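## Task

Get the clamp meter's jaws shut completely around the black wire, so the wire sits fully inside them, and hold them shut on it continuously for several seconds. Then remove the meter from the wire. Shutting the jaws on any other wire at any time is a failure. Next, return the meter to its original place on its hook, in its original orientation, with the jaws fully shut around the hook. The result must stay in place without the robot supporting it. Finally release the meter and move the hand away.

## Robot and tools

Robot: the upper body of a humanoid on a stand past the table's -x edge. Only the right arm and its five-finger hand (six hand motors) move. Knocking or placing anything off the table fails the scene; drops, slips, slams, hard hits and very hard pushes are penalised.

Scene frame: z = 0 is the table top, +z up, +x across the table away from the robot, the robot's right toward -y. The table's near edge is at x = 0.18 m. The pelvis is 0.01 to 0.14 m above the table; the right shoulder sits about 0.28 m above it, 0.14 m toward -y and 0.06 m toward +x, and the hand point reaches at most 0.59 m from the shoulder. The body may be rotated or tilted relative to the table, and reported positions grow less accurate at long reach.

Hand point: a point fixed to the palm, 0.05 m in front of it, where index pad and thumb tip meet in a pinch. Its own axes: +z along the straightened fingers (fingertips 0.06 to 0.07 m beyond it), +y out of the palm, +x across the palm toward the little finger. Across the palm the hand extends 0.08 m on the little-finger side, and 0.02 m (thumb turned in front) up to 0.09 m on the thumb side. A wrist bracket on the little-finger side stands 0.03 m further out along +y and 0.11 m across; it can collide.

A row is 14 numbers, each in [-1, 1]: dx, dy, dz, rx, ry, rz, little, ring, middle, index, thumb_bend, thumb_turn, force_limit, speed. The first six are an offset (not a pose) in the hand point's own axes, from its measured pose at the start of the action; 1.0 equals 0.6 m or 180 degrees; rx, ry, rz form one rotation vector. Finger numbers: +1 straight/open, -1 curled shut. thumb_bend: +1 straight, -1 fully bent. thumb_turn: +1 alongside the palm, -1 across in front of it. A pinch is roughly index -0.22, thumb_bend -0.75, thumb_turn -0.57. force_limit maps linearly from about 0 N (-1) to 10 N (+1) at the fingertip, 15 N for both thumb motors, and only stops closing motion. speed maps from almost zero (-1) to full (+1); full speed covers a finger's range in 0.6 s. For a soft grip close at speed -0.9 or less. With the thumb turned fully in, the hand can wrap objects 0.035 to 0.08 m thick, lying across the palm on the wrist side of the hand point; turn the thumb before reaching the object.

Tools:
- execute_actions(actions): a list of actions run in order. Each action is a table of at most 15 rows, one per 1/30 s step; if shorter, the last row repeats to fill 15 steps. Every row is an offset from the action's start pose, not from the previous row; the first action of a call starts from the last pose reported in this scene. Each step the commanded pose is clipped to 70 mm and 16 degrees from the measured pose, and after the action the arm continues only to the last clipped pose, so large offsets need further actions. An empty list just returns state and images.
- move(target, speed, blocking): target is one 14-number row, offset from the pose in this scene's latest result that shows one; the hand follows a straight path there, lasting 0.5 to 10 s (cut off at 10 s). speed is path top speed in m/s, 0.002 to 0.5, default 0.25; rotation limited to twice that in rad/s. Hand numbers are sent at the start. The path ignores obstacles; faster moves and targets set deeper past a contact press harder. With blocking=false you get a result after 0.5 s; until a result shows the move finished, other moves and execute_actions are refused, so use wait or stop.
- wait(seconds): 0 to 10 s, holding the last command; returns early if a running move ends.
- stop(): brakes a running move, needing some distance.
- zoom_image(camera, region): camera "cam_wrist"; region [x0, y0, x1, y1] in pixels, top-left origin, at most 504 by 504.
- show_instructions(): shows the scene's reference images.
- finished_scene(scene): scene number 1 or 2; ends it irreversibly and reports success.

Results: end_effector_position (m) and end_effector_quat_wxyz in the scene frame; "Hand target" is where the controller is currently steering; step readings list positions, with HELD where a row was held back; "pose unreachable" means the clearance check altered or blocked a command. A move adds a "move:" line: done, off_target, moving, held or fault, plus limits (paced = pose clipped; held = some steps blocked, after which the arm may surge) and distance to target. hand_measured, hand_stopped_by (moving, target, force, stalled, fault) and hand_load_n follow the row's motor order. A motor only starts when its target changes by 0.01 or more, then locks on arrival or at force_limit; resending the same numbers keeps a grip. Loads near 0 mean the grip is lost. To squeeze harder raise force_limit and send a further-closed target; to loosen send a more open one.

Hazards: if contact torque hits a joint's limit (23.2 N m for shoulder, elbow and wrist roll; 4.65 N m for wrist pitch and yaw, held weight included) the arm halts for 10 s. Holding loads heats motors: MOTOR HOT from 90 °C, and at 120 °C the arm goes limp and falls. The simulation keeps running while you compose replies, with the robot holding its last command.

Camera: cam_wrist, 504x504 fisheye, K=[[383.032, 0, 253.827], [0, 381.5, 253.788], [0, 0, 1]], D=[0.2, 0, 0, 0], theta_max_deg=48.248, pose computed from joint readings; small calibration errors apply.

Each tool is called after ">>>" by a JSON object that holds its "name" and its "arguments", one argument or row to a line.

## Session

>>> {"name": "execute_actions", "arguments": {
  "actions": []
}}

Scene clock: 0.00 s.
end_effector_position=(+0.2992, -0.1562, +0.3957) hand_measured=(+1.000, +1.000, +1.000, +1.000, +1.000, +1.000) hand_load_n=(+0.0, +0.0, +0.0, +0.0, +0.0, +0.0) hand_stopped_by=(target, target, target, target, target, target) hand_force_limit=0.00 hand_speed=-0.80 end_effector_quat_wxyz=(-0.285, +0.697, +0.225, +0.618)
Joint positions: [-0.444 -1.521 -1.082 -0.314 -0.489 -1.204  0.495]
Joint velocities: [ 0.005  0.008 -0.005  0.005  0.005  0.     0.   ]
Joint torques (N m, as the arm reports them, + toward a larger angle): no reading
Hand target: +0.299, -0.156, +0.396; -0.285, +0.697, +0.225, +0.618
camera_calibration (this result's frames):
cam_wrist: T_world_to_cam=[[0.649271, -0.710145, -0.27229, -0.191332], [-0.616409, -0.281619, -0.735344, 0.425672], [0.445518, 0.645279, -0.620587, 0.34098], [0, 0, 0, 1]] pos_world=[0.234702, -0.236023, 0.472525]

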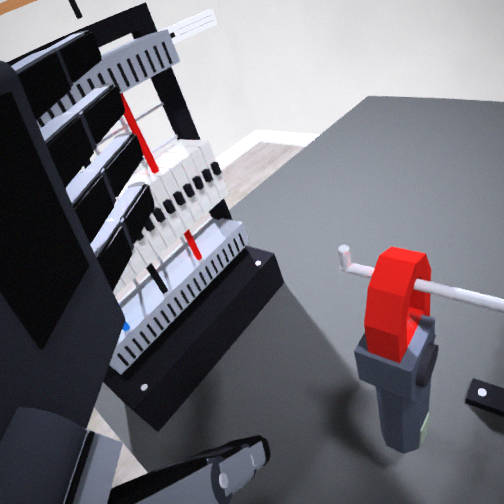

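>>> {"name": "zoom_image", "arguments": {
  "camera": "cam_wrist",
  "region": [320, 230, 504, 470]
}}

>>> {"name": "zoom_image", "arguments": {
  "camera": "cam_wrist",
  "region": [60, 0, 310, 250]
}}

>>> {"name": "zoom_image", "arguments": {
  "camera": "cam_wrist",
  "region": [80, 200, 310, 440]
}}

Region (320, 230, 504, 470) of cam_wrist's 504x504 image, scaled by 2.100, with more detail than that image has; it fills the left 386 columns of this view, and the rest is white.

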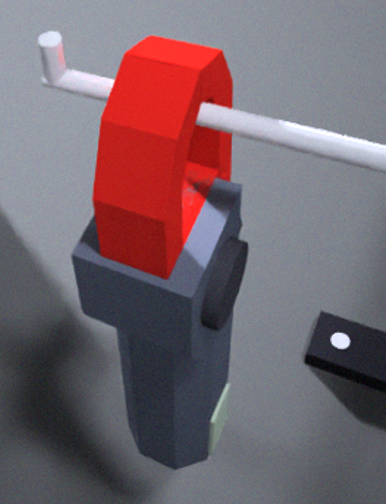

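Region (60, 0, 310, 250) of cam_wrist's 504x504 image, scaled by 2.016, with more detail than that image has.

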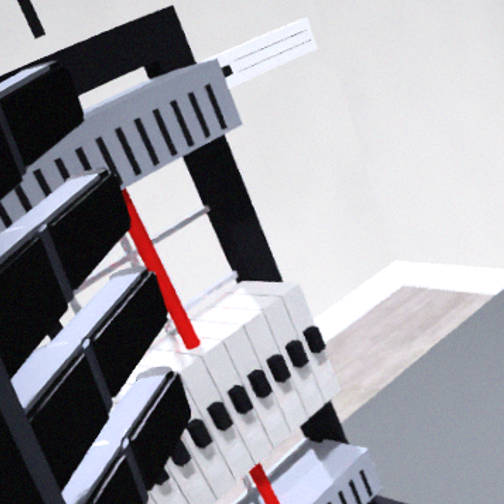

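Region (80, 200, 310, 440) of cam_wrist's 504x504 image, scaled by 2.100, with more detail than that image has; it fills the left 483 columns of this view, and the rest is white.

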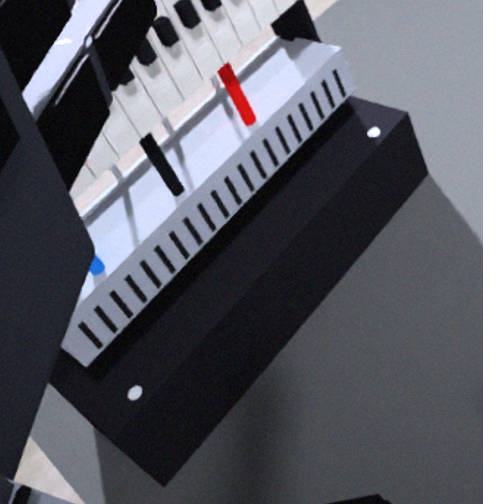

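>>> {"name": "zoom_image", "arguments": {
  "camera": "cam_wrist",
  "region": [340, 330, 460, 460]
}}

>>> {"name": "zoom_image", "arguments": {
  "camera": "cam_wrist",
  "region": [330, 235, 450, 375]
}}

Region (340, 330, 460, 460) of cam_wrist's 504x504 image, scaled by 3.877, with more detail than that image has; it fills the left 465 columns of this view, and the rest is white.

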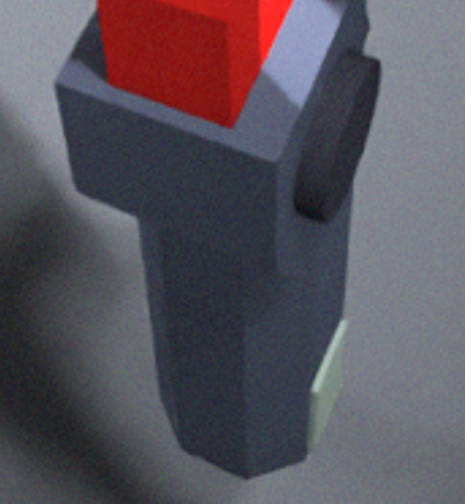

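Region (330, 235, 450, 375) of cam_wrist's 504x504 image, scaled by 3.600, with more detail than that image has; it fills the left 432 columns of this view, and the rest is white.

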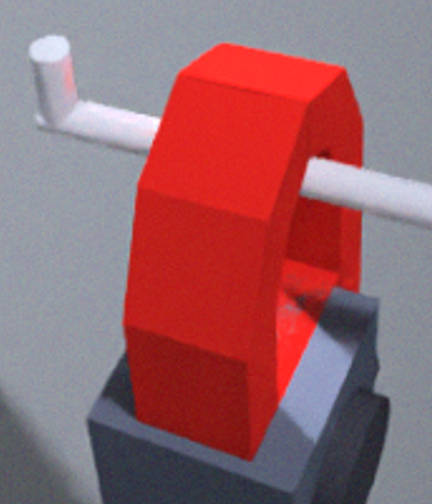

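>>> {"name": "move", "arguments": {
  "target": [-0.21,-0.186,0.096,0.048,-0.019,0.487,-0.9,-0.9,-0.9,-0.9,1,1,-0.5,0.3],
  "speed": 0.3
}}

Scene clock: 22.20 s.
end_effector_position=(+0.2515, -0.0273, +0.2804) hand_measured=(-0.900, -0.900, -0.900, -0.900, +1.000, +1.000) hand_load_n=(+0.0, +0.0, +0.0, +0.0, +0.0, +0.0) hand_stopped_by=(target, target, target, target, target, target) hand_force_limit=-0.50 hand_speed=0.30 end_effector_quat_wxyz=(+0.676, -0.657, +0.262, -0.209)
Joint positions: [ 0.002 -1.205 -0.56  -0.987  0.145 -0.001  0.458]
Joint velocities: [ 0.003  0.006 -0.002  0.008 -0.008  0.    -0.004]
Joint torques (N m, as the arm reports them, + toward a larger angle): [-1.66 -2.53 -2.6  -0.56 -0.05  0.01 -0.76]
Hand target: +0.251, -0.027, +0.280; +0.676, -0.656, +0.262, -0.209
Off the commanded pose: 0.003 m, 1 deg.
move: done
camera_calibration (this result's frames):
cam_wrist: T_world_to_cam=[[-0.171111, 0.158582, -0.972406, 0.326179], [-0.983157, 0.0368472, 0.179012, 0.192373], [0.0642185, 0.986658, 0.149606, 0.0967184], [0, 0, 0, 1]] pos_world=[0.238734, -0.154242, 0.268272]

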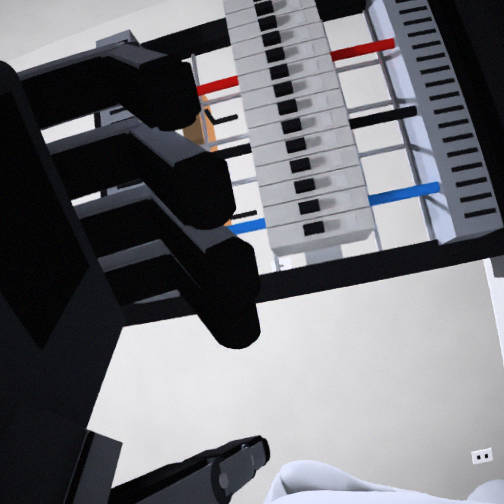

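>>> {"name": "zoom_image", "arguments": {
  "camera": "cam_wrist",
  "region": [180, 0, 480, 280]
}}

Region (180, 0, 480, 280) of cam_wrist's 504x504 image, scaled by 1.680, with more detail than that image has; it fills the top 470 rows of this view, and the rest is white.

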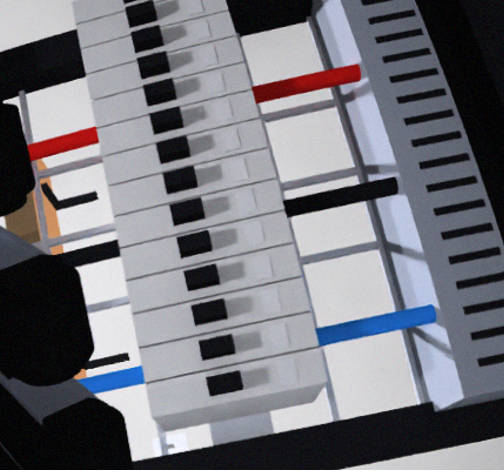

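>>> {"name": "move", "arguments": {
  "target": [0.2283,0.0748,-0.159,0.1928,0.1775,0.4507,-0.9,-0.9,-0.9,-0.9,1,1,-0.5,0.3],
  "speed": 0.25
}}

Scene clock: 29.23 s.
end_effector_position=(+0.2927, -0.1861, +0.2234) hand_measured=(-0.900, -0.900, -0.900, -0.900, +1.000, +1.000) hand_load_n=(+0.0, +0.0, +0.0, +0.0, +0.0, +0.0) hand_stopped_by=(target, target, target, target, target, target) hand_force_limit=-0.50 hand_speed=0.30 end_effector_quat_wxyz=(+0.710, -0.046, +0.701, +0.049)
Joint positions: [ 0.478 -0.408 -0.51  -0.668  0.696  0.114  0.355]
Joint velocities: [-0.011  0.005  0.012  0.     0.014  0.004  0.   ]
Joint torques (N m, as the arm reports them, + toward a larger angle): [ 1.07 -1.78 -2.2  -3.37  0.46 -0.76 -0.15]
Hand target: +0.293, -0.187, +0.224; +0.711, -0.043, +0.701, +0.049
Off the commanded pose: 0.003 m, 1 deg.
joint sent to its limit — the command would take joint 1 (shoulder pitch) past its upper limit, so that joint was sent only as far as its limit.
move: done
camera_calibration (this result's frames):
cam_wrist: T_world_to_cam=[[-0.118934, 0.980185, 0.158403, 0.187988], [-0.579167, -0.198069, 0.790781, -0.0496996], [0.806486, 0.00230943, 0.591248, -0.239803], [0, 0, 0, 1]] pos_world=[0.186972, -0.193554, 0.151307]

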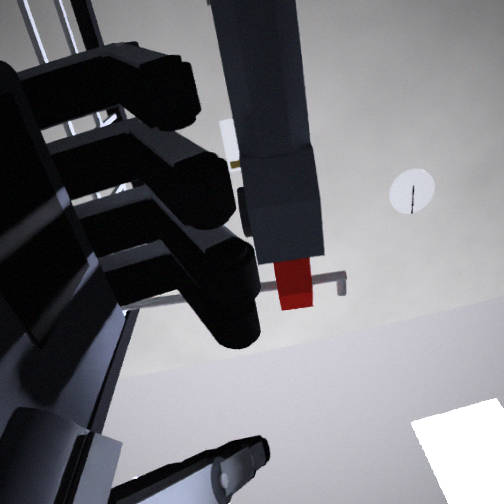

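>>> {"name": "zoom_image", "arguments": {
  "camera": "cam_wrist",
  "region": [200, 130, 380, 330]
}}

Region (200, 130, 380, 330) of cam_wrist's 504x504 image, scaled by 2.520, with more detail than that image has; it fills the left 454 columns of this view, and the rest is white.

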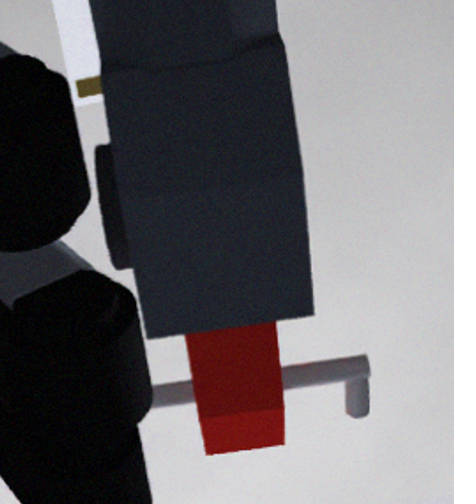

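>>> {"name": "move", "arguments": {
  "target": [0,-0.013,0,0,0,0,1,1,1,1,1,-1,0,0.3],
  "speed": 0.03
}}

Scene clock: 33.03 s.
end_effector_position=(+0.2935, -0.1935, +0.2225) hand_measured=(+1.000, +1.000, +1.000, +1.000, +1.000, -1.000) hand_load_n=(+0.0, +0.0, +0.0, +0.0, +0.0, +0.0) hand_stopped_by=(target, target, target, target, target, target) hand_force_limit=0.00 hand_speed=0.30 end_effector_quat_wxyz=(+0.709, -0.047, +0.702, +0.048)
Joint positions: [ 0.467 -0.42  -0.537 -0.634  0.712  0.114  0.381]
Joint velocities: [-0.014 -0.006  0.005  0.    -0.009  0.     0.   ]
Joint torques (N m, as the arm reports them, + toward a larger angle): [ 0.5  -1.81 -1.88 -2.6   0.56 -0.93 -0.08]
Hand target: +0.294, -0.194, +0.224; +0.711, -0.046, +0.700, +0.048
Off the commanded pose: 0.001 m, 0 deg.
move: done
camera_calibration (this result's frames):
cam_wrist: T_world_to_cam=[[-0.118338, 0.980486, 0.15698, 0.195647], [-0.577114, -0.196561, 0.792655, -0.0507789], [0.808044, 0.00320554, 0.589113, -0.239725], [0, 0, 0, 1]] pos_world=[0.187556, -0.201042, 0.150763]

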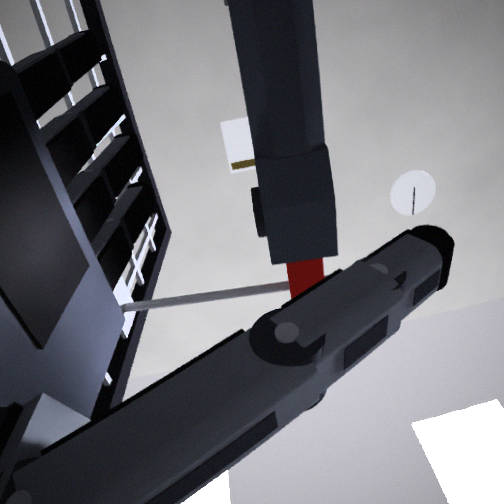

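>>> {"name": "move", "arguments": {
  "target": [0,0.044,0.158,0.011,0,0,1,1,1,1,1,-1,0,0.3],
  "speed": 0.12
}}

Scene clock: 35.70 s.
end_effector_position=(+0.3847, -0.1546, +0.2241) hand_measured=(+1.000, +1.000, +1.000, +1.000, +1.000, -1.000) hand_load_n=(+0.0, +0.0, +0.0, +0.0, +0.0, +0.0) hand_stopped_by=(target, target, target, target, target, target) hand_force_limit=0.00 hand_speed=0.30 end_effector_quat_wxyz=(+0.711, -0.032, +0.701, +0.040)
Joint positions: [-0.012 -0.472 -0.256 -0.548  0.567  0.36   0.049]
Joint velocities: [-0.012 -0.003  0.    -0.006  0.008  0.    -0.001]
Joint torques (N m, as the arm reports them, + toward a larger angle): [-2.19 -2.03 -1.78 -2.58 -0.21 -0.95 -0.18]
Hand target: +0.385, -0.155, +0.222; +0.709, -0.032, +0.703, +0.038
Off the commanded pose: 0.001 m, 1 deg.
move: done
camera_calibration (this result's frames):
cam_wrist: T_world_to_cam=[[-0.0861655, 0.982419, 0.165618, 0.154026], [-0.58484, -0.184457, 0.789897, 0.013723], [0.806559, -0.028798, 0.590451, -0.319205], [0, 0, 0, 1]] pos_world=[0.278755, -0.157979, 0.152126]

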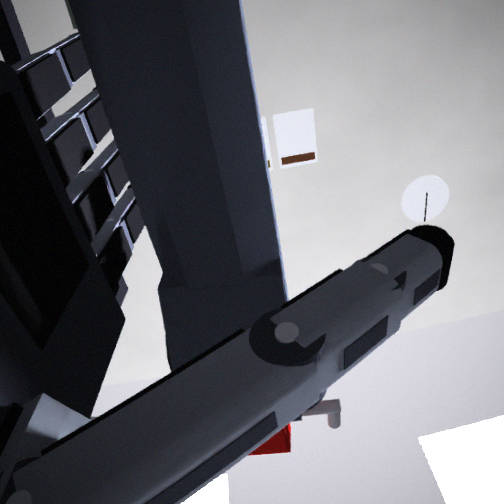

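>>> {"name": "zoom_image", "arguments": {
  "camera": "cam_wrist",
  "region": [230, 370, 370, 480]
}}

Region (230, 370, 370, 480) of cam_wrist's 504x504 image, scaled by 3.600, with more detail than that image has; it fills the top 396 rows of this view, and the rest is white.

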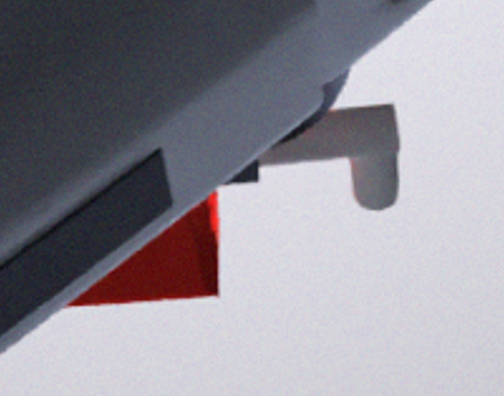

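>>> {"name": "move", "arguments": {
  "target": [0,0.002,0.02,0,0,0,1,1,1,1,1,-1,0,0.3],
  "speed": 0.04
}}

>>> {"name": "zoom_image", "arguments": {
  "camera": "cam_wrist",
  "region": [220, 400, 360, 504]
}}

>>> {"name": "zoom_image", "arguments": {
  "camera": "cam_wrist",
  "region": [110, 230, 310, 400]
}}

Scene clock: 39.03 s.
end_effector_position=(+0.3959, -0.1521, +0.2256) hand_measured=(+1.000, +1.000, +1.000, +1.000, +1.000, -1.000) hand_load_n=(+0.0, +0.0, +0.0, +0.0, +0.0, +0.0) hand_stopped_by=(target, target, target, target, target, target) hand_force_limit=0.00 hand_speed=0.30 end_effector_quat_wxyz=(+0.712, -0.030, +0.700, +0.042)
Joint positions: [-0.074 -0.472 -0.236 -0.504  0.56   0.369  0.039]
Joint velocities: [-0.005  0.009 -0.014  0.006  0.003  0.002  0.   ]
Joint torques (N m, as the arm reports them, + toward a larger angle): [-2.63 -2.56 -1.96 -3.5   0.28 -0.9  -0.14]
Hand target: +0.397, -0.152, +0.224; +0.711, -0.031, +0.701, +0.040
Off the commanded pose: 0.001 m, 0 deg.
move: done
camera_calibration (this result's frames):
cam_wrist: T_world_to_cam=[[-0.0884839, 0.981256, 0.171195, 0.151851], [-0.587341, -0.19021, 0.786671, 0.0203747], [0.804488, -0.0309423, 0.593162, -0.329071], [0, 0, 0, 1]] pos_world=[0.290137, -0.155311, 0.153168]

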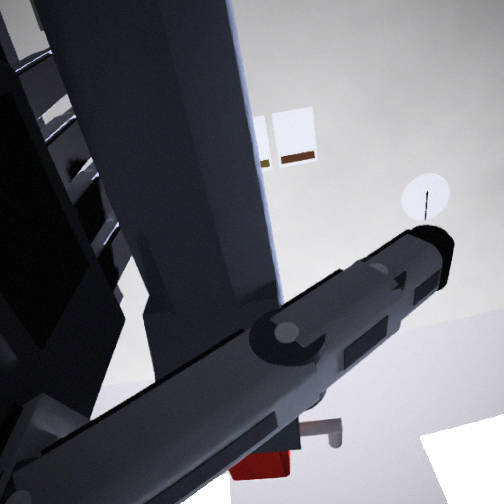

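Region (220, 400, 360, 504) of cam_wrist's 504x504 image, scaled by 3.600, with more detail than that image has; it fills the top 374 rows of this view, and the rest is white.

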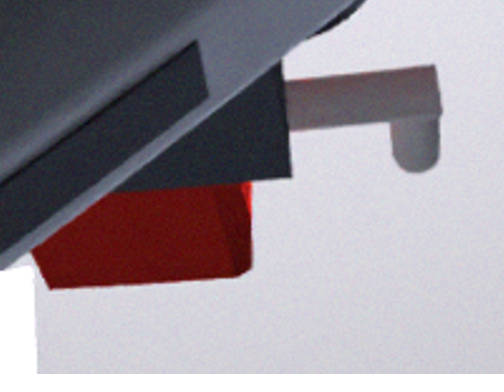

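Region (110, 230, 310, 400) of cam_wrist's 504x504 image, scaled by 2.520, with more detail than that image has; it fills the top 428 rows of this view, and the rest is white.

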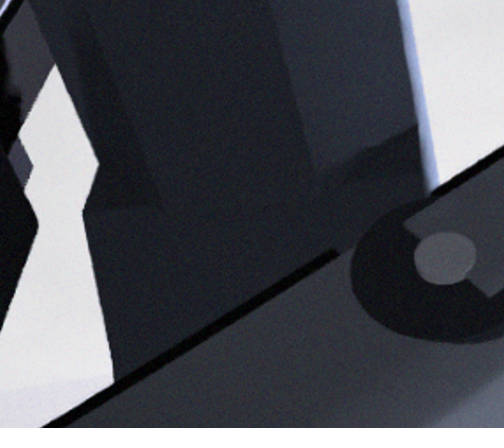

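>>> {"name": "move", "arguments": {
  "target": [0.005,0.02,0.042,0.002,0.004,-0.003,1,1,1,1,1,-1,0,0.3],
  "speed": 0.03
}}

>>> {"name": "zoom_image", "arguments": {
  "camera": "cam_wrist",
  "region": [220, 400, 360, 504]
}}

Scene clock: 45.67 s.
end_effector_position=(+0.4193, -0.1377, +0.2239) hand_measured=(+1.000, +1.000, +1.000, +1.000, +1.000, -1.000) hand_load_n=(+0.0, +0.0, +0.0, +0.0, +0.0, +0.0) hand_stopped_by=(target, target, target, target, target, target) hand_force_limit=0.00 hand_speed=0.30 end_effector_quat_wxyz=(+0.709, -0.031, +0.704, +0.038)
Joint positions: [-0.201 -0.467 -0.151 -0.434  0.525  0.402 -0.029]
Joint velocities: [ 0.014 -0.002  0.011  0.     0.011  0.    -0.005]
Joint torques (N m, as the arm reports them, + toward a larger angle): [-2.88 -2.12 -1.67 -3.52 -0.26 -0.88 -0.23]
Hand target: +0.420, -0.138, +0.223; +0.708, -0.031, +0.705, +0.037
Off the commanded pose: 0.001 m, 0 deg.
move: done
camera_calibration (this result's frames):
cam_wrist: T_world_to_cam=[[-0.0823654, 0.982841, 0.165042, 0.139103], [-0.580493, -0.181925, 0.793682, 0.0348752], [0.810089, -0.030434, 0.585516, -0.347108], [0, 0, 0, 1]] pos_world=[0.312891, -0.140936, 0.1526]

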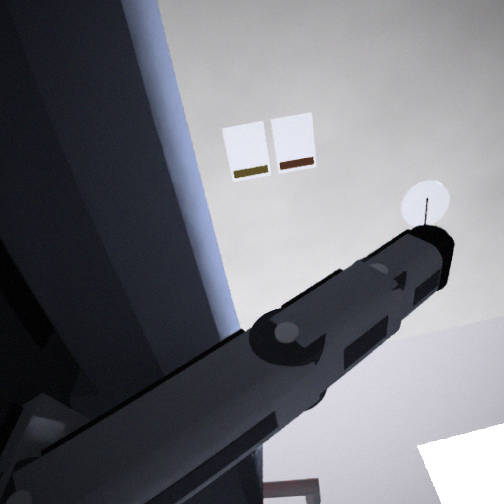

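Region (220, 400, 360, 504) of cam_wrist's 504x504 image, scaled by 3.600, with more detail than that image has; it fills the top 374 rows of this view, and the rest is white.

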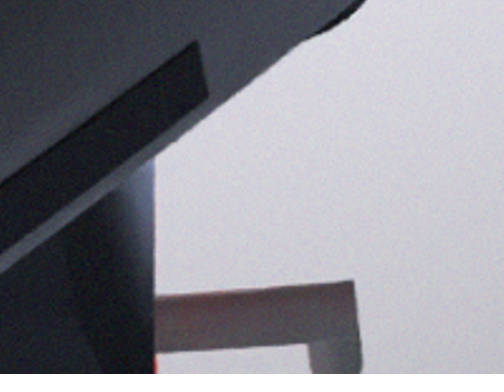

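>>> {"name": "move", "arguments": {
  "target": [0.002,0.002,0.003,0,0,-0.016,1,1,1,1,1,-1,0,0.3],
  "speed": 0.03
}}

>>> {"name": "zoom_image", "arguments": {
  "camera": "cam_wrist",
  "region": [220, 400, 360, 504]
}}

Scene clock: 47.67 s.
end_effector_position=(+0.4204, -0.1362, +0.2234) hand_measured=(+1.000, +1.000, +1.000, +1.000, +1.000, -1.000) hand_load_n=(+0.0, +0.0, +0.0, +0.0, +0.0, +0.0) hand_stopped_by=(target, target, target, target, target, target) hand_force_limit=0.00 hand_speed=0.30 end_effector_quat_wxyz=(+0.710, -0.047, +0.702, +0.023)
Joint positions: [-0.208 -0.486 -0.14  -0.434  0.497  0.402 -0.029]
Joint velocities: [ 0.005 -0.011 -0.015 -0.002 -0.002  0.     0.   ]
Joint torques (N m, as the arm reports them, + toward a larger angle): [-3.43 -2.81 -2.27 -3.07 -0.48 -0.99 -0.16]
Hand target: +0.421, -0.136, +0.223; +0.709, -0.049, +0.703, +0.021
Off the commanded pose: 0.001 m, 0 deg.
move: done
camera_calibration (this result's frames):
cam_wrist: T_world_to_cam=[[-0.0845993, 0.989034, 0.12106, 0.1494], [-0.584556, -0.147655, 0.797805, 0.04168], [0.806931, -0.00327287, 0.590637, -0.343706], [0, 0, 0, 1]] pos_world=[0.31435, -0.142732, 0.151666]

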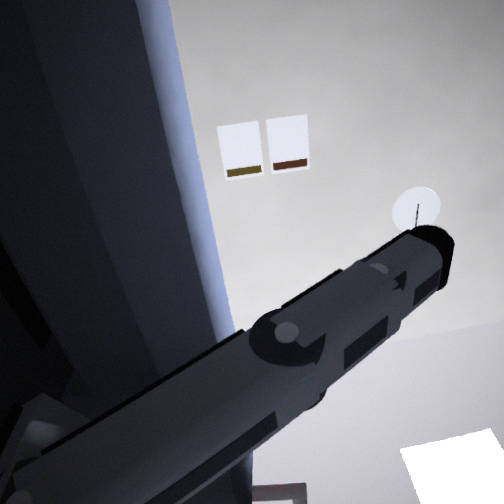

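Region (220, 400, 360, 504) of cam_wrist's 504x504 image, scaled by 3.600, with more detail than that image has; it fills the top 374 rows of this view, and the rest is white.

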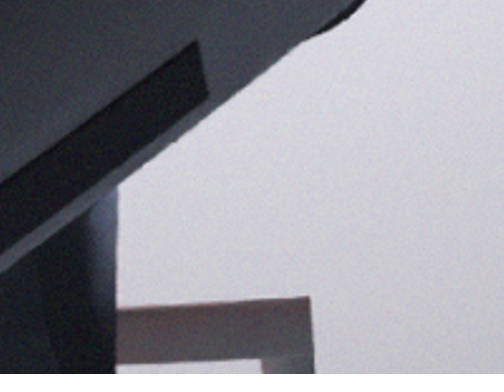

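>>> {"name": "execute_actions", "arguments": {
  "actions": [
    [[0,0,0,0,0,0,-0.5,-0.5,0.4,0.4,0.15,-1,0.2,0.2]],
    [[0,0,0,0,0,0,-0.5,-0.5,0.4,0.4,0.15,-1,0.2,0.2]],
    [[0,0,0,0,0,0,-0.65,-0.65,0.4,0.4,-1,-1,0.2,-0.6]],
    [[0,0,0,0,0,0,-0.65,-0.65,0.4,0.4,-1,-1,0.2,-0.6]]
  ]
}}

Scene clock: 50.23 s.
end_effector_position=(+0.4203, -0.1368, +0.2218) hand_measured=(-0.650, -0.650, +0.400, +0.400, -0.224, -1.000) hand_load_n=(+0.0, +0.0, +0.0, +0.0, +2.5, -0.5) hand_stopped_by=(target, target, target, target, moving, target) hand_force_limit=0.20 hand_speed=-0.60 end_effector_quat_wxyz=(+0.708, -0.047, +0.704, +0.023)
Joint positions: [-0.205 -0.486 -0.14  -0.433  0.497  0.404 -0.029]
Joint velocities: [ 0.     0.    -0.011  0.011 -0.005  0.    -0.008]
Joint torques (N m, as the arm reports them, + toward a larger angle): [-3.42 -2.15 -2.34 -3.38 -0.28 -1.   -0.11]
Hand target: +0.420, -0.136, +0.222; +0.708, -0.047, +0.704, +0.023
Off the commanded pose: 0.000 m, 0 deg.
Step readings (end_effector_position; steps 1 to 15: 1st action; 16 to 30: 2nd action; 31 to 45: 3rd action; 46 to 60: 4th action):
0: (+0.4204, -0.1362, +0.2234)
1: (+0.4204, -0.1362, +0.2234)
2: (+0.4204, -0.1362, +0.2234)
4: (+0.4204, -0.1362, +0.2234)
8: (+0.4204, -0.1362, +0.2234)
15: (+0.4203, -0.1361, +0.2234)
16: (+0.4203, -0.1361, +0.2234)
17: (+0.4203, -0.1361, +0.2234)
19: (+0.4203, -0.1361, +0.2234)
23: (+0.4203, -0.1361, +0.2234)
30: (+0.4203, -0.1361, +0.2232)
31: (+0.4203, -0.1361, +0.2232)
32: (+0.4203, -0.1361, +0.2232)
34: (+0.4202, -0.1363, +0.2228)
38: (+0.4201, -0.1371, +0.2239)
45: (+0.4201, -0.1364, +0.2220)
46: (+0.4201, -0.1364, +0.2220)
47: (+0.4201, -0.1364, +0.2219)
49: (+0.4201, -0.1364, +0.2219)
53: (+0.4201, -0.1364, +0.2219)
60: end_effector_position above
camera_calibration (this result's frames):
cam_wrist: T_world_to_cam=[[-0.0826634, 0.989186, 0.121148, 0.149325], [-0.580963, -0.146603, 0.800618, 0.0407889], [0.809721, -0.0042009, 0.5868, -0.343121], [0, 0, 0, 1]] pos_world=[0.313873, -0.143171, 0.150596]

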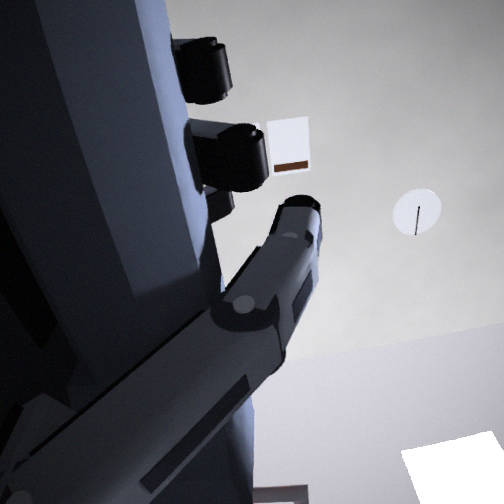

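>>> {"name": "execute_actions", "arguments": {
  "actions": [
    [[0,0,0,0,0,0,-1,-1,0.4,0.4,-1,-1,0.3,-0.7]],
    [[0,0,0,0,0,0,-1,-1,0.4,0.4,-1,-1,0.3,-0.7]]
  ]
}}

>>> {"name": "zoom_image", "arguments": {
  "camera": "cam_wrist",
  "region": [220, 400, 360, 504]
}}

Scene clock: 51.63 s.
end_effector_position=(+0.4200, -0.1371, +0.2224) hand_measured=(-0.696, -0.712, +0.400, +0.400, -0.366, -1.000) hand_load_n=(+5.5, +7.0, +0.0, +0.0, +9.0, +2.5) hand_stopped_by=(force, force, target, target, force, target) hand_force_limit=0.30 hand_speed=-0.70 end_effector_quat_wxyz=(+0.709, -0.047, +0.703, +0.022)
Joint positions: [-0.203 -0.486 -0.141 -0.434  0.497  0.4   -0.029]
Joint velocities: [0.003 0.017 0.    0.    0.002 0.    0.   ]
Joint torques (N m, as the arm reports them, + toward a larger angle): [-3.2  -2.71 -1.96 -3.38 -0.22 -0.94 -0.05]
Hand target: +0.420, -0.137, +0.222; +0.709, -0.047, +0.703, +0.022
Off the commanded pose: 0.000 m, 0 deg.
Step readings (end_effector_position; steps 1 to 15: 1st action; 16 to 30: 2nd action):
0: (+0.4203, -0.1371, +0.2218)
1: (+0.4203, -0.1371, +0.2218)
2: (+0.4203, -0.1371, +0.2218)
4: (+0.4202, -0.1371, +0.2220)
8: (+0.4200, -0.1371, +0.2224)
15: (+0.4200, -0.1371, +0.2224)
16: (+0.4200, -0.1371, +0.2224)
17: (+0.4200, -0.1371, +0.2224)
19: (+0.4200, -0.1371, +0.2224)
23: (+0.4200, -0.1371, +0.2224)
30: end_effector_position above
camera_calibration (this result's frames):
cam_wrist: T_world_to_cam=[[-0.0822935, 0.989216, 0.121159, 0.149361], [-0.583235, -0.146382, 0.799005, 0.041452], [0.808124, -0.00491132, 0.588991, -0.343152], [0, 0, 0, 1]] pos_world=[0.313777, -0.143368, 0.150897]

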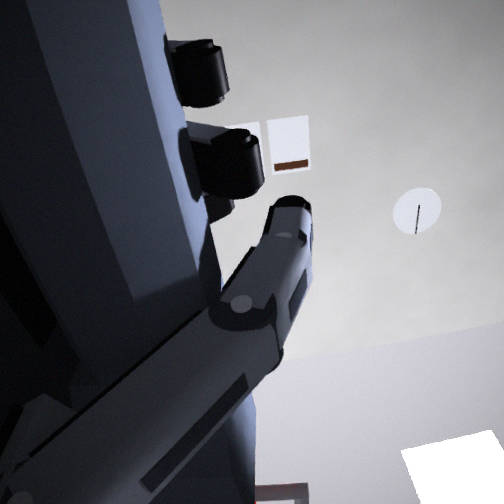

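Region (220, 400, 360, 504) of cam_wrist's 504x504 image, scaled by 3.600, with more detail than that image has; it fills the top 374 rows of this view, and the rest is white.

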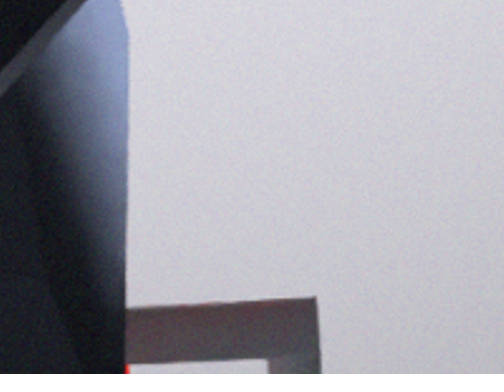

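>>> {"name": "execute_actions", "arguments": {
  "actions": [
    [[0,0,0,0,0,0,-1,-1,0.4,0.2,-1,-1,-0.8,-0.3]],
    [[0,0,0,0,0,0,-1,-1,0.4,-0.62,-1,-1,-0.8,-0.75]],
    [[0,0,0,0,0,0,-1,-1,0.4,-0.62,-1,-1,-0.8,-0.75]]
  ]
}}

Scene clock: 53.77 s.
end_effector_position=(+0.4200, -0.1371, +0.2224) hand_measured=(-0.696, -0.712, +0.400, -0.020, -0.366, -1.000) hand_load_n=(+5.0, +7.0, +0.0, +2.0, +9.0, +2.5) hand_stopped_by=(force, force, target, force, force, target) hand_force_limit=-0.80 hand_speed=-0.75 end_effector_quat_wxyz=(+0.709, -0.047, +0.703, +0.023)
Joint positions: [-0.203 -0.486 -0.141 -0.434  0.497  0.4   -0.029]
Joint velocities: [ 0.    -0.002 -0.018 -0.011  0.015  0.     0.   ]
Joint torques (N m, as the arm reports them, + toward a larger angle): [-3.15 -2.05 -2.05 -3.52  0.09 -0.96 -0.03]
Hand target: +0.420, -0.137, +0.222; +0.709, -0.047, +0.703, +0.023
Off the commanded pose: 0.000 m, 0 deg.
Step readings (end_effector_position; steps 1 to 15: 1st action; 16 to 30: 2nd action; 31 to 45: 3rd action):
0: (+0.4200, -0.1371, +0.2224)
1: (+0.4200, -0.1371, +0.2224)
2: (+0.4200, -0.1371, +0.2224)
4: (+0.4200, -0.1371, +0.2224)
8: (+0.4200, -0.1371, +0.2224)
15: (+0.4200, -0.1371, +0.2224)
16: (+0.4200, -0.1371, +0.2224)
17: (+0.4200, -0.1371, +0.2224)
19: (+0.4200, -0.1371, +0.2224)
23: (+0.4200, -0.1371, +0.2224)
30: (+0.4200, -0.1371, +0.2224)
31: (+0.4200, -0.1371, +0.2224)
32: (+0.4200, -0.1371, +0.2224)
34: (+0.4200, -0.1371, +0.2224)
38: (+0.4200, -0.1371, +0.2224)
45: end_effector_position above
camera_calibration (this result's frames):
cam_wrist: T_world_to_cam=[[-0.0823653, 0.989209, 0.121169, 0.149382], [-0.583276, -0.146432, 0.798966, 0.0414578], [0.808087, -0.00486809, 0.589042, -0.34312], [0, 0, 0, 1]] pos_world=[0.313756, -0.14337, 0.150888]

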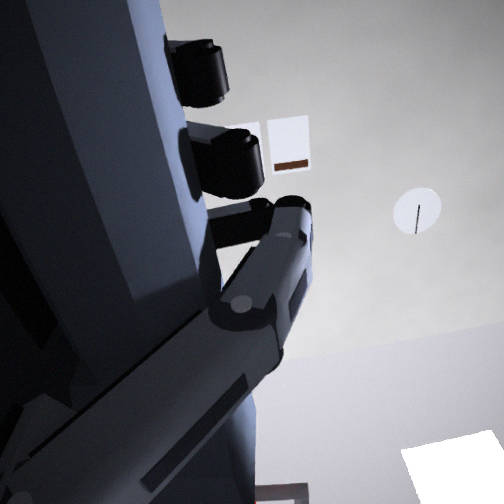

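>>> {"name": "execute_actions", "arguments": {
  "actions": [
    [[0,0,0,0,0,0,-1,-1,0.0,-0.7,-1,-1,1.0,-0.7]],
    [[0,0,0,0,0,0,-1,-1,0.0,-0.7,-1,-1,1.0,-0.7]],
    [[0,0,0,0,0,0,-1,-1,0.0,-0.7,-1,-1,1.0,-0.7]]
  ]
}}

>>> {"name": "zoom_image", "arguments": {
  "camera": "cam_wrist",
  "region": [220, 400, 360, 504]
}}

Scene clock: 55.67 s.
end_effector_position=(+0.4199, -0.1371, +0.2224) hand_measured=(-0.696, -0.712, +0.000, -0.344, -0.364, -1.000) hand_load_n=(+5.0, +7.0, +0.0, +11.0, +10.0, +2.5) hand_stopped_by=(force, force, target, force, force, target) hand_force_limit=1.00 hand_speed=-0.70 end_effector_quat_wxyz=(+0.709, -0.047, +0.703, +0.023)
Joint positions: [-0.203 -0.486 -0.141 -0.434  0.497  0.4   -0.029]
Joint velocities: [ 0.009  0.014 -0.003  0.002  0.006  0.     0.   ]
Joint torques (N m, as the arm reports them, + toward a larger angle): [-3.4  -2.22 -1.84 -3.3  -0.46 -0.95 -0.09]
Hand target: +0.420, -0.137, +0.222; +0.709, -0.047, +0.703, +0.023
Off the commanded pose: 0.000 m, 0 deg.
Step readings (end_effector_position; steps 1 to 15: 1st action; 16 to 30: 2nd action; 31 to 45: 3rd action):
0: (+0.4200, -0.1371, +0.2224)
1: (+0.4200, -0.1371, +0.2224)
2: (+0.4200, -0.1371, +0.2224)
4: (+0.4199, -0.1371, +0.2224)
8: (+0.4199, -0.1371, +0.2224)
15: (+0.4199, -0.1371, +0.2224)
16: (+0.4199, -0.1371, +0.2224)
17: (+0.4199, -0.1371, +0.2224)
19: (+0.4199, -0.1371, +0.2224)
23: (+0.4199, -0.1371, +0.2224)
30: (+0.4199, -0.1371, +0.2224)
31: (+0.4199, -0.1371, +0.2224)
32: (+0.4199, -0.1371, +0.2224)
34: (+0.4199, -0.1371, +0.2224)
38: (+0.4199, -0.1371, +0.2224)
45: end_effector_position above
camera_calibration (this result's frames):
cam_wrist: T_world_to_cam=[[-0.0823613, 0.989209, 0.121172, 0.149383], [-0.583286, -0.146432, 0.798959, 0.0414616], [0.808081, -0.00487463, 0.589052, -0.343115], [0, 0, 0, 1]] pos_world=[0.313752, -0.143372, 0.150885]

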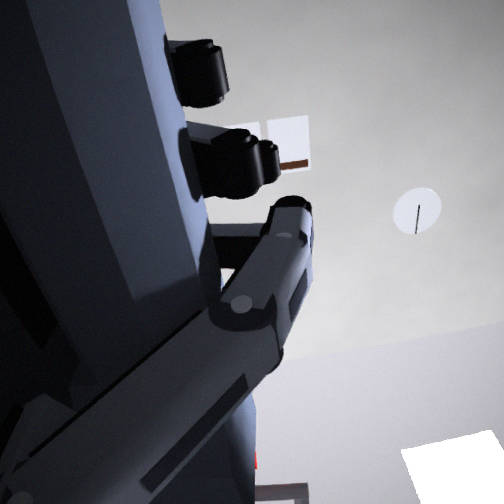

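Region (220, 400, 360, 504) of cam_wrist's 504x504 image, scaled by 3.600, with more detail than that image has; it fills the top 374 rows of this view, and the rest is white.

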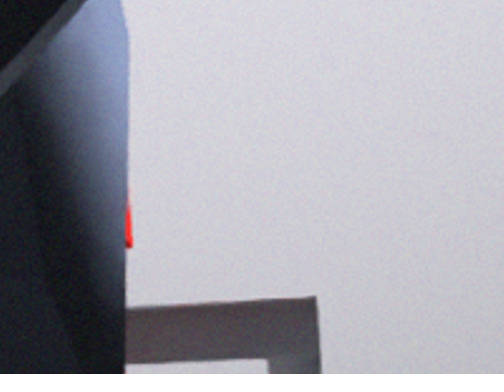

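>>> {"name": "execute_actions", "arguments": {
  "actions": [
    [[0,0,0,0,0,0,-1,-1,0.4,0.2,-1,-1,0.3,-0.5]],
    [[0,0,0,0,0,0,-1,-1,0.4,0.2,-1,-1,0.3,-0.5],[0,0,0,0,0,0,-1,-1,0.4,0.2,-1,-1,0.3,-0.5],[0,0,0,0,0,0,-1,-1,0.4,0.2,-1,-1,0.3,-0.5],[0,0,0,0,0,0,-1,-1,0.4,0.2,-1,-1,0.3,-0.5],[0,0,0,0,0,0,-1,-1,0.4,0.2,-1,-1,0.3,-0.5],[0,0,0,0,0,0,-1,-1,0.4,0.2,-0.1,-1,0.3,-0.5]],
    [[0,0,0,0,0,0,-1,-1,0.4,0.2,-0.1,-1,0.3,-0.5]],
    [[0,0,0,0,0,0,-0.97,-0.97,0.4,0.2,-0.1,-1,0.3,-0.75]],
    [[0,0,0,0,0,0,-0.97,-0.97,0.4,0.2,-0.1,-1,0.3,-0.75]]
  ]
}}

>>> {"name": "zoom_image", "arguments": {
  "camera": "cam_wrist",
  "region": [220, 400, 360, 504]
}}

Scene clock: 58.90 s.
end_effector_position=(+0.4197, -0.1371, +0.2218) hand_measured=(-0.762, -0.764, +0.400, +0.200, -0.100, -1.000) hand_load_n=(+8.5, +8.5, +0.0, +0.0, +1.5, +0.0) hand_stopped_by=(force, force, target, target, target, target) hand_force_limit=0.30 hand_speed=-0.75 end_effector_quat_wxyz=(+0.709, -0.047, +0.704, +0.023)
Joint positions: [-0.201 -0.486 -0.141 -0.434  0.497  0.4   -0.029]
Joint velocities: [ 0.    -0.003 -0.003 -0.005 -0.015  0.     0.   ]
Joint torques (N m, as the arm reports them, + toward a larger angle): [-2.72 -2.35 -1.8  -3.2  -0.06 -0.99 -0.07]
Hand target: +0.420, -0.137, +0.222; +0.709, -0.047, +0.704, +0.023
Off the commanded pose: 0.000 m, 0 deg.
Step readings (end_effector_position; steps 1 to 15: 1st action; 16 to 30: 2nd action; 31 to 45: 3rd action; 46 to 60: 4th action; 61 to 75: 5th action):
0: (+0.4199, -0.1371, +0.2224)
1: (+0.4199, -0.1371, +0.2224)
2: (+0.4199, -0.1371, +0.2224)
4: (+0.4199, -0.1371, +0.2224)
8: (+0.4199, -0.1371, +0.2224)
15: (+0.4198, -0.1371, +0.2224)
16: (+0.4198, -0.1371, +0.2224)
17: (+0.4198, -0.1371, +0.2224)
19: (+0.4198, -0.1371, +0.2224)
23: (+0.4198, -0.1371, +0.2224)
30: (+0.4198, -0.1371, +0.2224)
31: (+0.4198, -0.1371, +0.2224)
32: (+0.4198, -0.1371, +0.2223)
34: (+0.4197, -0.1372, +0.2218)
38: (+0.4197, -0.1372, +0.2218)
45: (+0.4197, -0.1372, +0.2218)
46: (+0.4197, -0.1372, +0.2218)
47: (+0.4197, -0.1372, +0.2218)
49: (+0.4197, -0.1372, +0.2218)
53: (+0.4197, -0.1371, +0.2218)
60: (+0.4197, -0.1371, +0.2218)
61: (+0.4197, -0.1371, +0.2218)
62: (+0.4197, -0.1371, +0.2218)
64: (+0.4197, -0.1371, +0.2218)
68: (+0.4197, -0.1371, +0.2218)
75: end_effector_position above
camera_calibration (this result's frames):
cam_wrist: T_world_to_cam=[[-0.0821775, 0.989218, 0.121224, 0.149428], [-0.58204, -0.146373, 0.799878, 0.0410988], [0.808997, -0.00482507, 0.587793, -0.342659], [0, 0, 0, 1]] pos_world=[0.313411, -0.143454, 0.150424]

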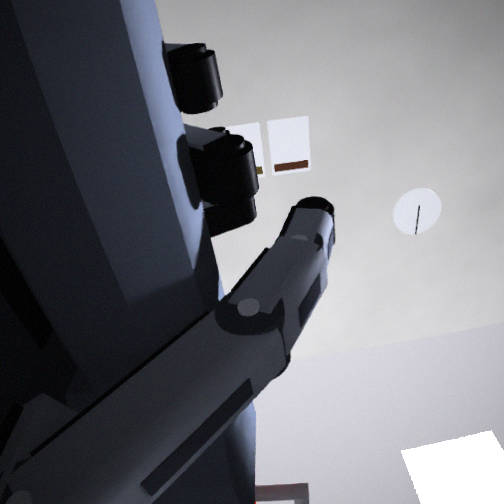

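Region (220, 400, 360, 504) of cam_wrist's 504x504 image, scaled by 3.600, with more detail than that image has; it fills the top 374 rows of this view, and the rest is white.

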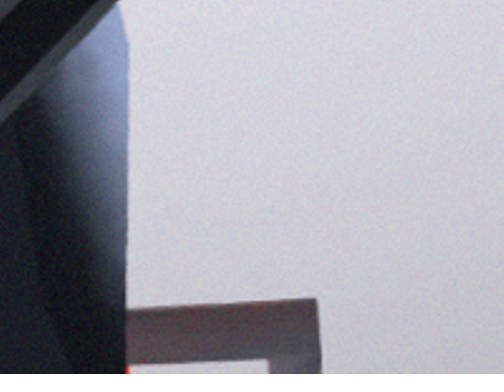

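>>> {"name": "execute_actions", "arguments": {
  "actions": [
    [[0,0,0,0,0,0,-0.97,-0.97,0.4,0.2,-0.17,-1,0.2,-0.7]],
    [[0,0,0,0,0,0,-0.97,-0.97,0.4,0.2,-0.17,-1,0.2,-0.7],[0,0,0,0,0,0,-0.97,-0.97,0.4,0.2,-0.17,-1,0.2,-0.7],[0,0,0,0,0,0,-0.97,-0.97,0.4,0.2,-0.17,-1,0.2,-0.7],[0,0,0,0,0,0,-0.97,-0.97,0.4,-0.62,-0.17,-1,-0.8,-0.75]],
    [[0,0,0,0,0,0,-0.97,-0.97,0.4,-0.62,-0.17,-1,-0.8,-0.75]]
  ]
}}

Scene clock: 61.07 s.
end_effector_position=(+0.4196, -0.1371, +0.2218) hand_measured=(-0.762, -0.764, +0.400, -0.104, -0.160, -1.000) hand_load_n=(+8.5, +8.0, +0.0, +1.0, +6.0, +1.0) hand_stopped_by=(force, force, target, force, stalled, target) hand_force_limit=-0.80 hand_speed=-0.75 end_effector_quat_wxyz=(+0.709, -0.047, +0.704, +0.023)
Joint positions: [-0.201 -0.486 -0.141 -0.434  0.497  0.399 -0.028]
Joint velocities: [0.005 0.    0.008 0.009 0.012 0.    0.   ]
Joint torques (N m, as the arm reports them, + toward a larger angle): [-3.25 -2.23 -2.02 -3.49 -0.2  -0.91 -0.06]
Hand target: +0.420, -0.137, +0.222; +0.709, -0.047, +0.704, +0.023
Off the commanded pose: 0.000 m, 0 deg.
Step readings (end_effector_position; steps 1 to 15: 1st action; 16 to 30: 2nd action; 31 to 45: 3rd action):
0: (+0.4197, -0.1371, +0.2218)
1: (+0.4197, -0.1371, +0.2218)
2: (+0.4197, -0.1371, +0.2218)
4: (+0.4197, -0.1371, +0.2218)
8: (+0.4197, -0.1371, +0.2218)
15: (+0.4196, -0.1371, +0.2218)
16: (+0.4196, -0.1371, +0.2218)
17: (+0.4196, -0.1371, +0.2218)
19: (+0.4196, -0.1371, +0.2218)
23: (+0.4196, -0.1371, +0.2218)
30: (+0.4196, -0.1371, +0.2218)
31: (+0.4196, -0.1371, +0.2218)
32: (+0.4196, -0.1371, +0.2218)
34: (+0.4196, -0.1371, +0.2218)
38: (+0.4196, -0.1371, +0.2218)
45: end_effector_position above
camera_calibration (this result's frames):
cam_wrist: T_world_to_cam=[[-0.0824523, 0.989191, 0.121252, 0.149501], [-0.58218, -0.146557, 0.799742, 0.0411134], [0.808869, -0.00465, 0.587971, -0.342559], [0, 0, 0, 1]] pos_world=[0.313347, -0.143453, 0.150407]

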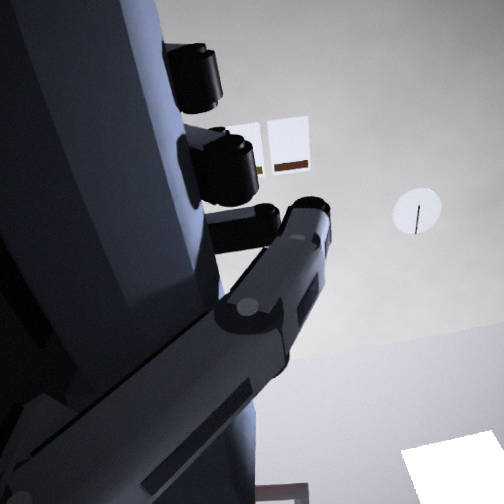

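>>> {"name": "execute_actions", "arguments": {
  "actions": [
    [[0,0,0,0,0,0,-0.97,-0.97,-0.3,-0.75,-0.17,-1,1.0,-0.7]],
    [[0,0,0,0,0,0,-0.97,-0.97,-0.3,-0.75,-0.17,-1,1.0,-0.7]],
    [[0,0,0,0,0,0,-0.97,-0.97,-0.3,-0.75,-0.17,-1,1.0,-0.7]]
  ]
}}

>>> {"name": "zoom_image", "arguments": {
  "camera": "cam_wrist",
  "region": [220, 400, 360, 504]
}}

Scene clock: 62.93 s.
end_effector_position=(+0.4196, -0.1372, +0.2212) hand_measured=(-0.762, -0.764, -0.298, -0.598, -0.158, -1.000) hand_load_n=(+8.0, +7.5, +0.0, +10.5, +7.5, +1.0) hand_stopped_by=(force, force, moving, force, stalled, target) hand_force_limit=1.00 hand_speed=-0.70 end_effector_quat_wxyz=(+0.708, -0.047, +0.704, +0.023)
Joint positions: [-0.2   -0.486 -0.141 -0.434  0.497  0.4   -0.028]
Joint velocities: [-0.009  0.002 -0.012 -0.002  0.006  0.     0.   ]
Joint torques (N m, as the arm reports them, + toward a larger angle): [-3.52 -2.04 -2.27 -3.36  0.15 -0.93 -0.07]
Hand target: +0.420, -0.137, +0.222; +0.709, -0.047, +0.704, +0.023
Off the commanded pose: 0.000 m, 0 deg.
Step readings (end_effector_position; steps 1 to 15: 1st action; 16 to 30: 2nd action; 31 to 45: 3rd action):
0: (+0.4196, -0.1371, +0.2218)
1: (+0.4196, -0.1371, +0.2218)
2: (+0.4196, -0.1371, +0.2218)
4: (+0.4196, -0.1371, +0.2218)
8: (+0.4196, -0.1371, +0.2218)
15: (+0.4196, -0.1371, +0.2218)
16: (+0.4196, -0.1371, +0.2218)
17: (+0.4196, -0.1371, +0.2218)
19: (+0.4196, -0.1371, +0.2218)
23: (+0.4196, -0.1371, +0.2218)
30: (+0.4196, -0.1371, +0.2216)
31: (+0.4196, -0.1372, +0.2214)
32: (+0.4196, -0.1372, +0.2213)
34: (+0.4196, -0.1372, +0.2212)
38: (+0.4196, -0.1372, +0.2212)
45: end_effector_position above
camera_calibration (this result's frames):
cam_wrist: T_world_to_cam=[[-0.0820525, 0.989225, 0.121246, 0.149488], [-0.580803, -0.146325, 0.800785, 0.0407253], [0.809898, -0.00471372, 0.586551, -0.342312], [0, 0, 0, 1]] pos_world=[0.313157, -0.143532, 0.150046]

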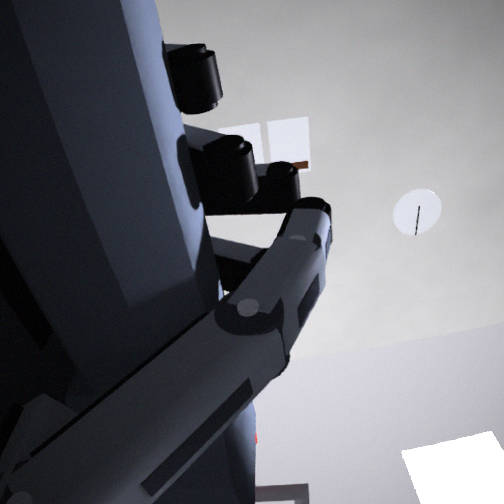

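Region (220, 400, 360, 504) of cam_wrist's 504x504 image, scaled by 3.600, with more detail than that image has; it fills the top 374 rows of this view, and the rest is white.

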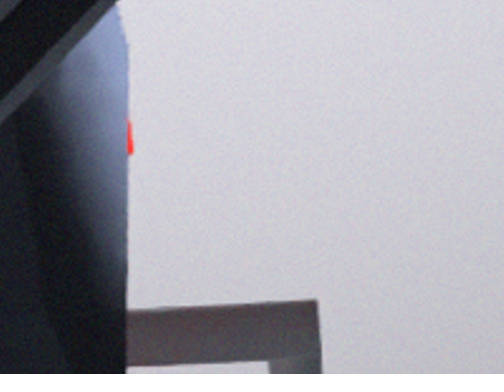

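>>> {"name": "move", "arguments": {
  "target": [-0.006,0,-0.022,0,0,0,-0.97,-0.97,-0.3,-0.75,-0.17,-1,1.0,-0.7],
  "speed": 0.03
}}

>>> {"name": "zoom_image", "arguments": {
  "camera": "cam_wrist",
  "region": [220, 400, 360, 504]
}}

Scene clock: 64.57 s.
end_effector_position=(+0.4068, -0.1377, +0.2245) hand_measured=(-0.762, -0.764, -0.300, -0.598, -0.158, -1.000) hand_load_n=(+8.0, +7.5, +0.0, +10.5, +7.5, +1.0) hand_stopped_by=(force, force, target, force, stalled, target) hand_force_limit=1.00 hand_speed=-0.70 end_effector_quat_wxyz=(+0.708, -0.048, +0.704, +0.022)
Joint positions: [-0.141 -0.486 -0.168 -0.514  0.509  0.425 -0.028]
Joint velocities: [ 0.     0.003 -0.023 -0.002  0.009  0.     0.   ]
Joint torques (N m, as the arm reports them, + toward a larger angle): [-3.42 -2.29 -2.39 -4.46  0.06 -1.37 -0.1 ]
Hand target: +0.406, -0.138, +0.225; +0.708, -0.047, +0.704, +0.023
Off the commanded pose: 0.001 m, 0 deg.
move: done
camera_calibration (this result's frames):
cam_wrist: T_world_to_cam=[[-0.08348, 0.989485, 0.118116, 0.149857], [-0.580955, -0.144628, 0.800983, 0.0308618], [0.809643, -0.00175384, 0.58692, -0.333417], [0, 0, 0, 1]] pos_world=[0.300388, -0.144403, 0.153269]

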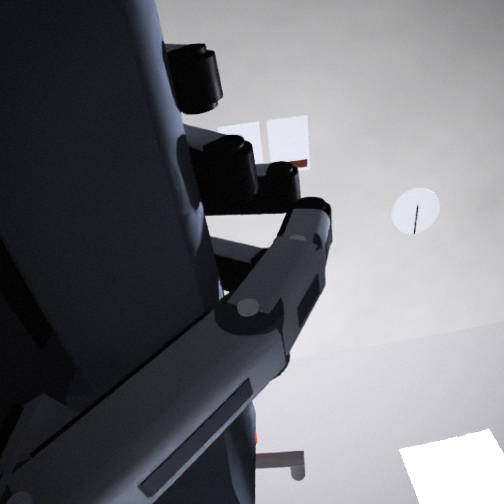

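Region (220, 400, 360, 504) of cam_wrist's 504x504 image, scaled by 3.600, with more detail than that image has; it fills the top 374 rows of this view, and the rest is white.

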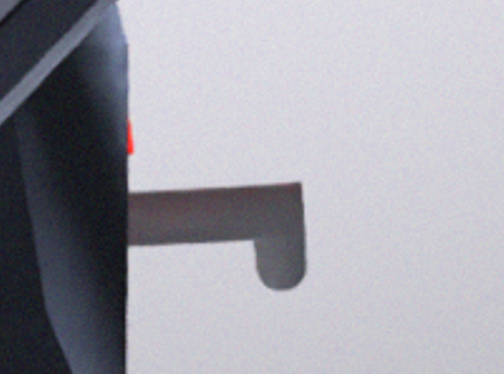

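>>> {"name": "move", "arguments": {
  "target": [0.075,0,0,0,0,0,-0.97,-0.97,-0.3,-0.75,-0.17,-1,1.0,-0.7],
  "speed": 0.05
}}

Scene clock: 66.37 s.
end_effector_position=(+0.4060, -0.1406, +0.1793) hand_measured=(-0.762, -0.764, -0.300, -0.598, -0.158, -1.000) hand_load_n=(+8.0, +7.5, +0.0, +10.5, +7.5, +1.0) hand_stopped_by=(force, force, target, force, stalled, target) hand_force_limit=1.00 hand_speed=-0.70 end_effector_quat_wxyz=(+0.708, -0.048, +0.704, +0.020)
Joint positions: [-0.089 -0.422 -0.086 -0.278  0.398  0.133  0.045]
Joint velocities: [ 0.008  0.008  0.    -0.002  0.012 -0.005  0.   ]
Joint torques (N m, as the arm reports them, + toward a larger angle): [-3.54 -1.83 -1.94 -4.32 -0.24 -1.5  -0.01]
Hand target: +0.406, -0.140, +0.178; +0.708, -0.050, +0.704, +0.020
Off the commanded pose: 0.002 m, 0 deg.
move: done
camera_calibration (this result's frames):
cam_wrist: T_world_to_cam=[[-0.0807272, 0.989923, 0.11634, 0.157209], [-0.581214, -0.141574, 0.801341, 0.0666434], [0.809737, -0.00292843, 0.586786, -0.306446], [0, 0, 0, 1]] pos_world=[0.299565, -0.147088, 0.108124]

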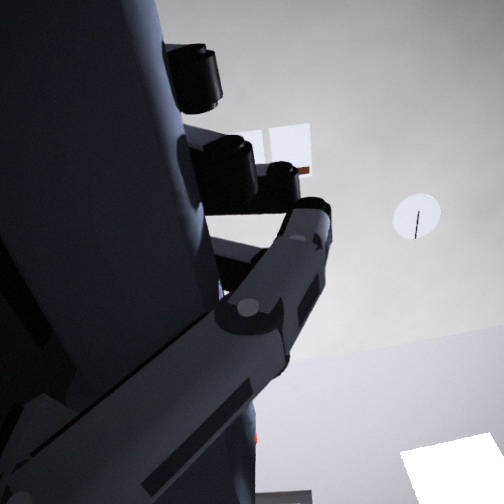

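>>> {"name": "move", "arguments": {
  "target": [-0.0148,0.1343,0.003,-0.0243,-0.007,-0.1816,-0.97,-0.97,-0.3,-0.75,-0.17,-1,1.0,-0.7],
  "speed": 0.17
}}

Scene clock: 73.80 s.
end_effector_position=(+0.4007, -0.0564, +0.1822) hand_measured=(-0.762, -0.764, -0.300, -0.598, -0.158, -1.000) hand_load_n=(+8.0, +7.5, +0.0, +10.5, +7.5, +1.0) hand_stopped_by=(force, force, target, force, stalled, target) hand_force_limit=1.00 hand_speed=-0.70 end_effector_quat_wxyz=(+0.687, -0.275, +0.657, -0.146)
Joint positions: [-0.254 -0.567  0.257 -0.612 -0.058  0.571 -0.109]
Joint velocities: [-0.018 -0.005 -0.02   0.002 -0.005  0.01   0.   ]
Joint torques (N m, as the arm reports them, + toward a larger angle): [-4.49 -1.72 -2.5  -4.31 -0.61 -1.05 -0.72]
Hand target: +0.401, -0.057, +0.183; +0.687, -0.277, +0.655, -0.149
Off the commanded pose: 0.005 m, 1 deg.
move: off_target
camera_calibration (this result's frames):
cam_wrist: T_world_to_cam=[[-0.158856, 0.886015, -0.435594, 0.199141], [-0.636244, 0.245498, 0.731385, 0.12981], [0.754956, 0.393329, 0.524722, -0.24798], [0, 0, 0, 1]] pos_world=[0.30144, -0.110773, 0.121924]

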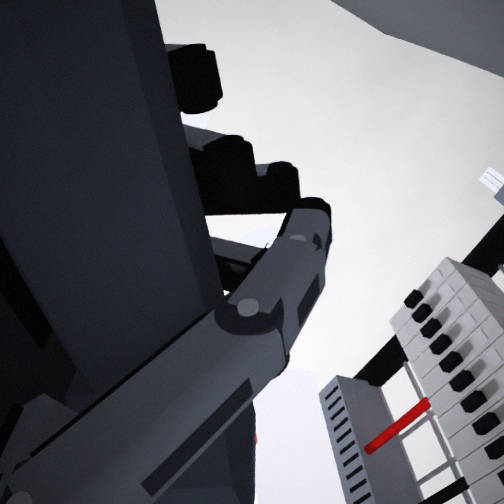

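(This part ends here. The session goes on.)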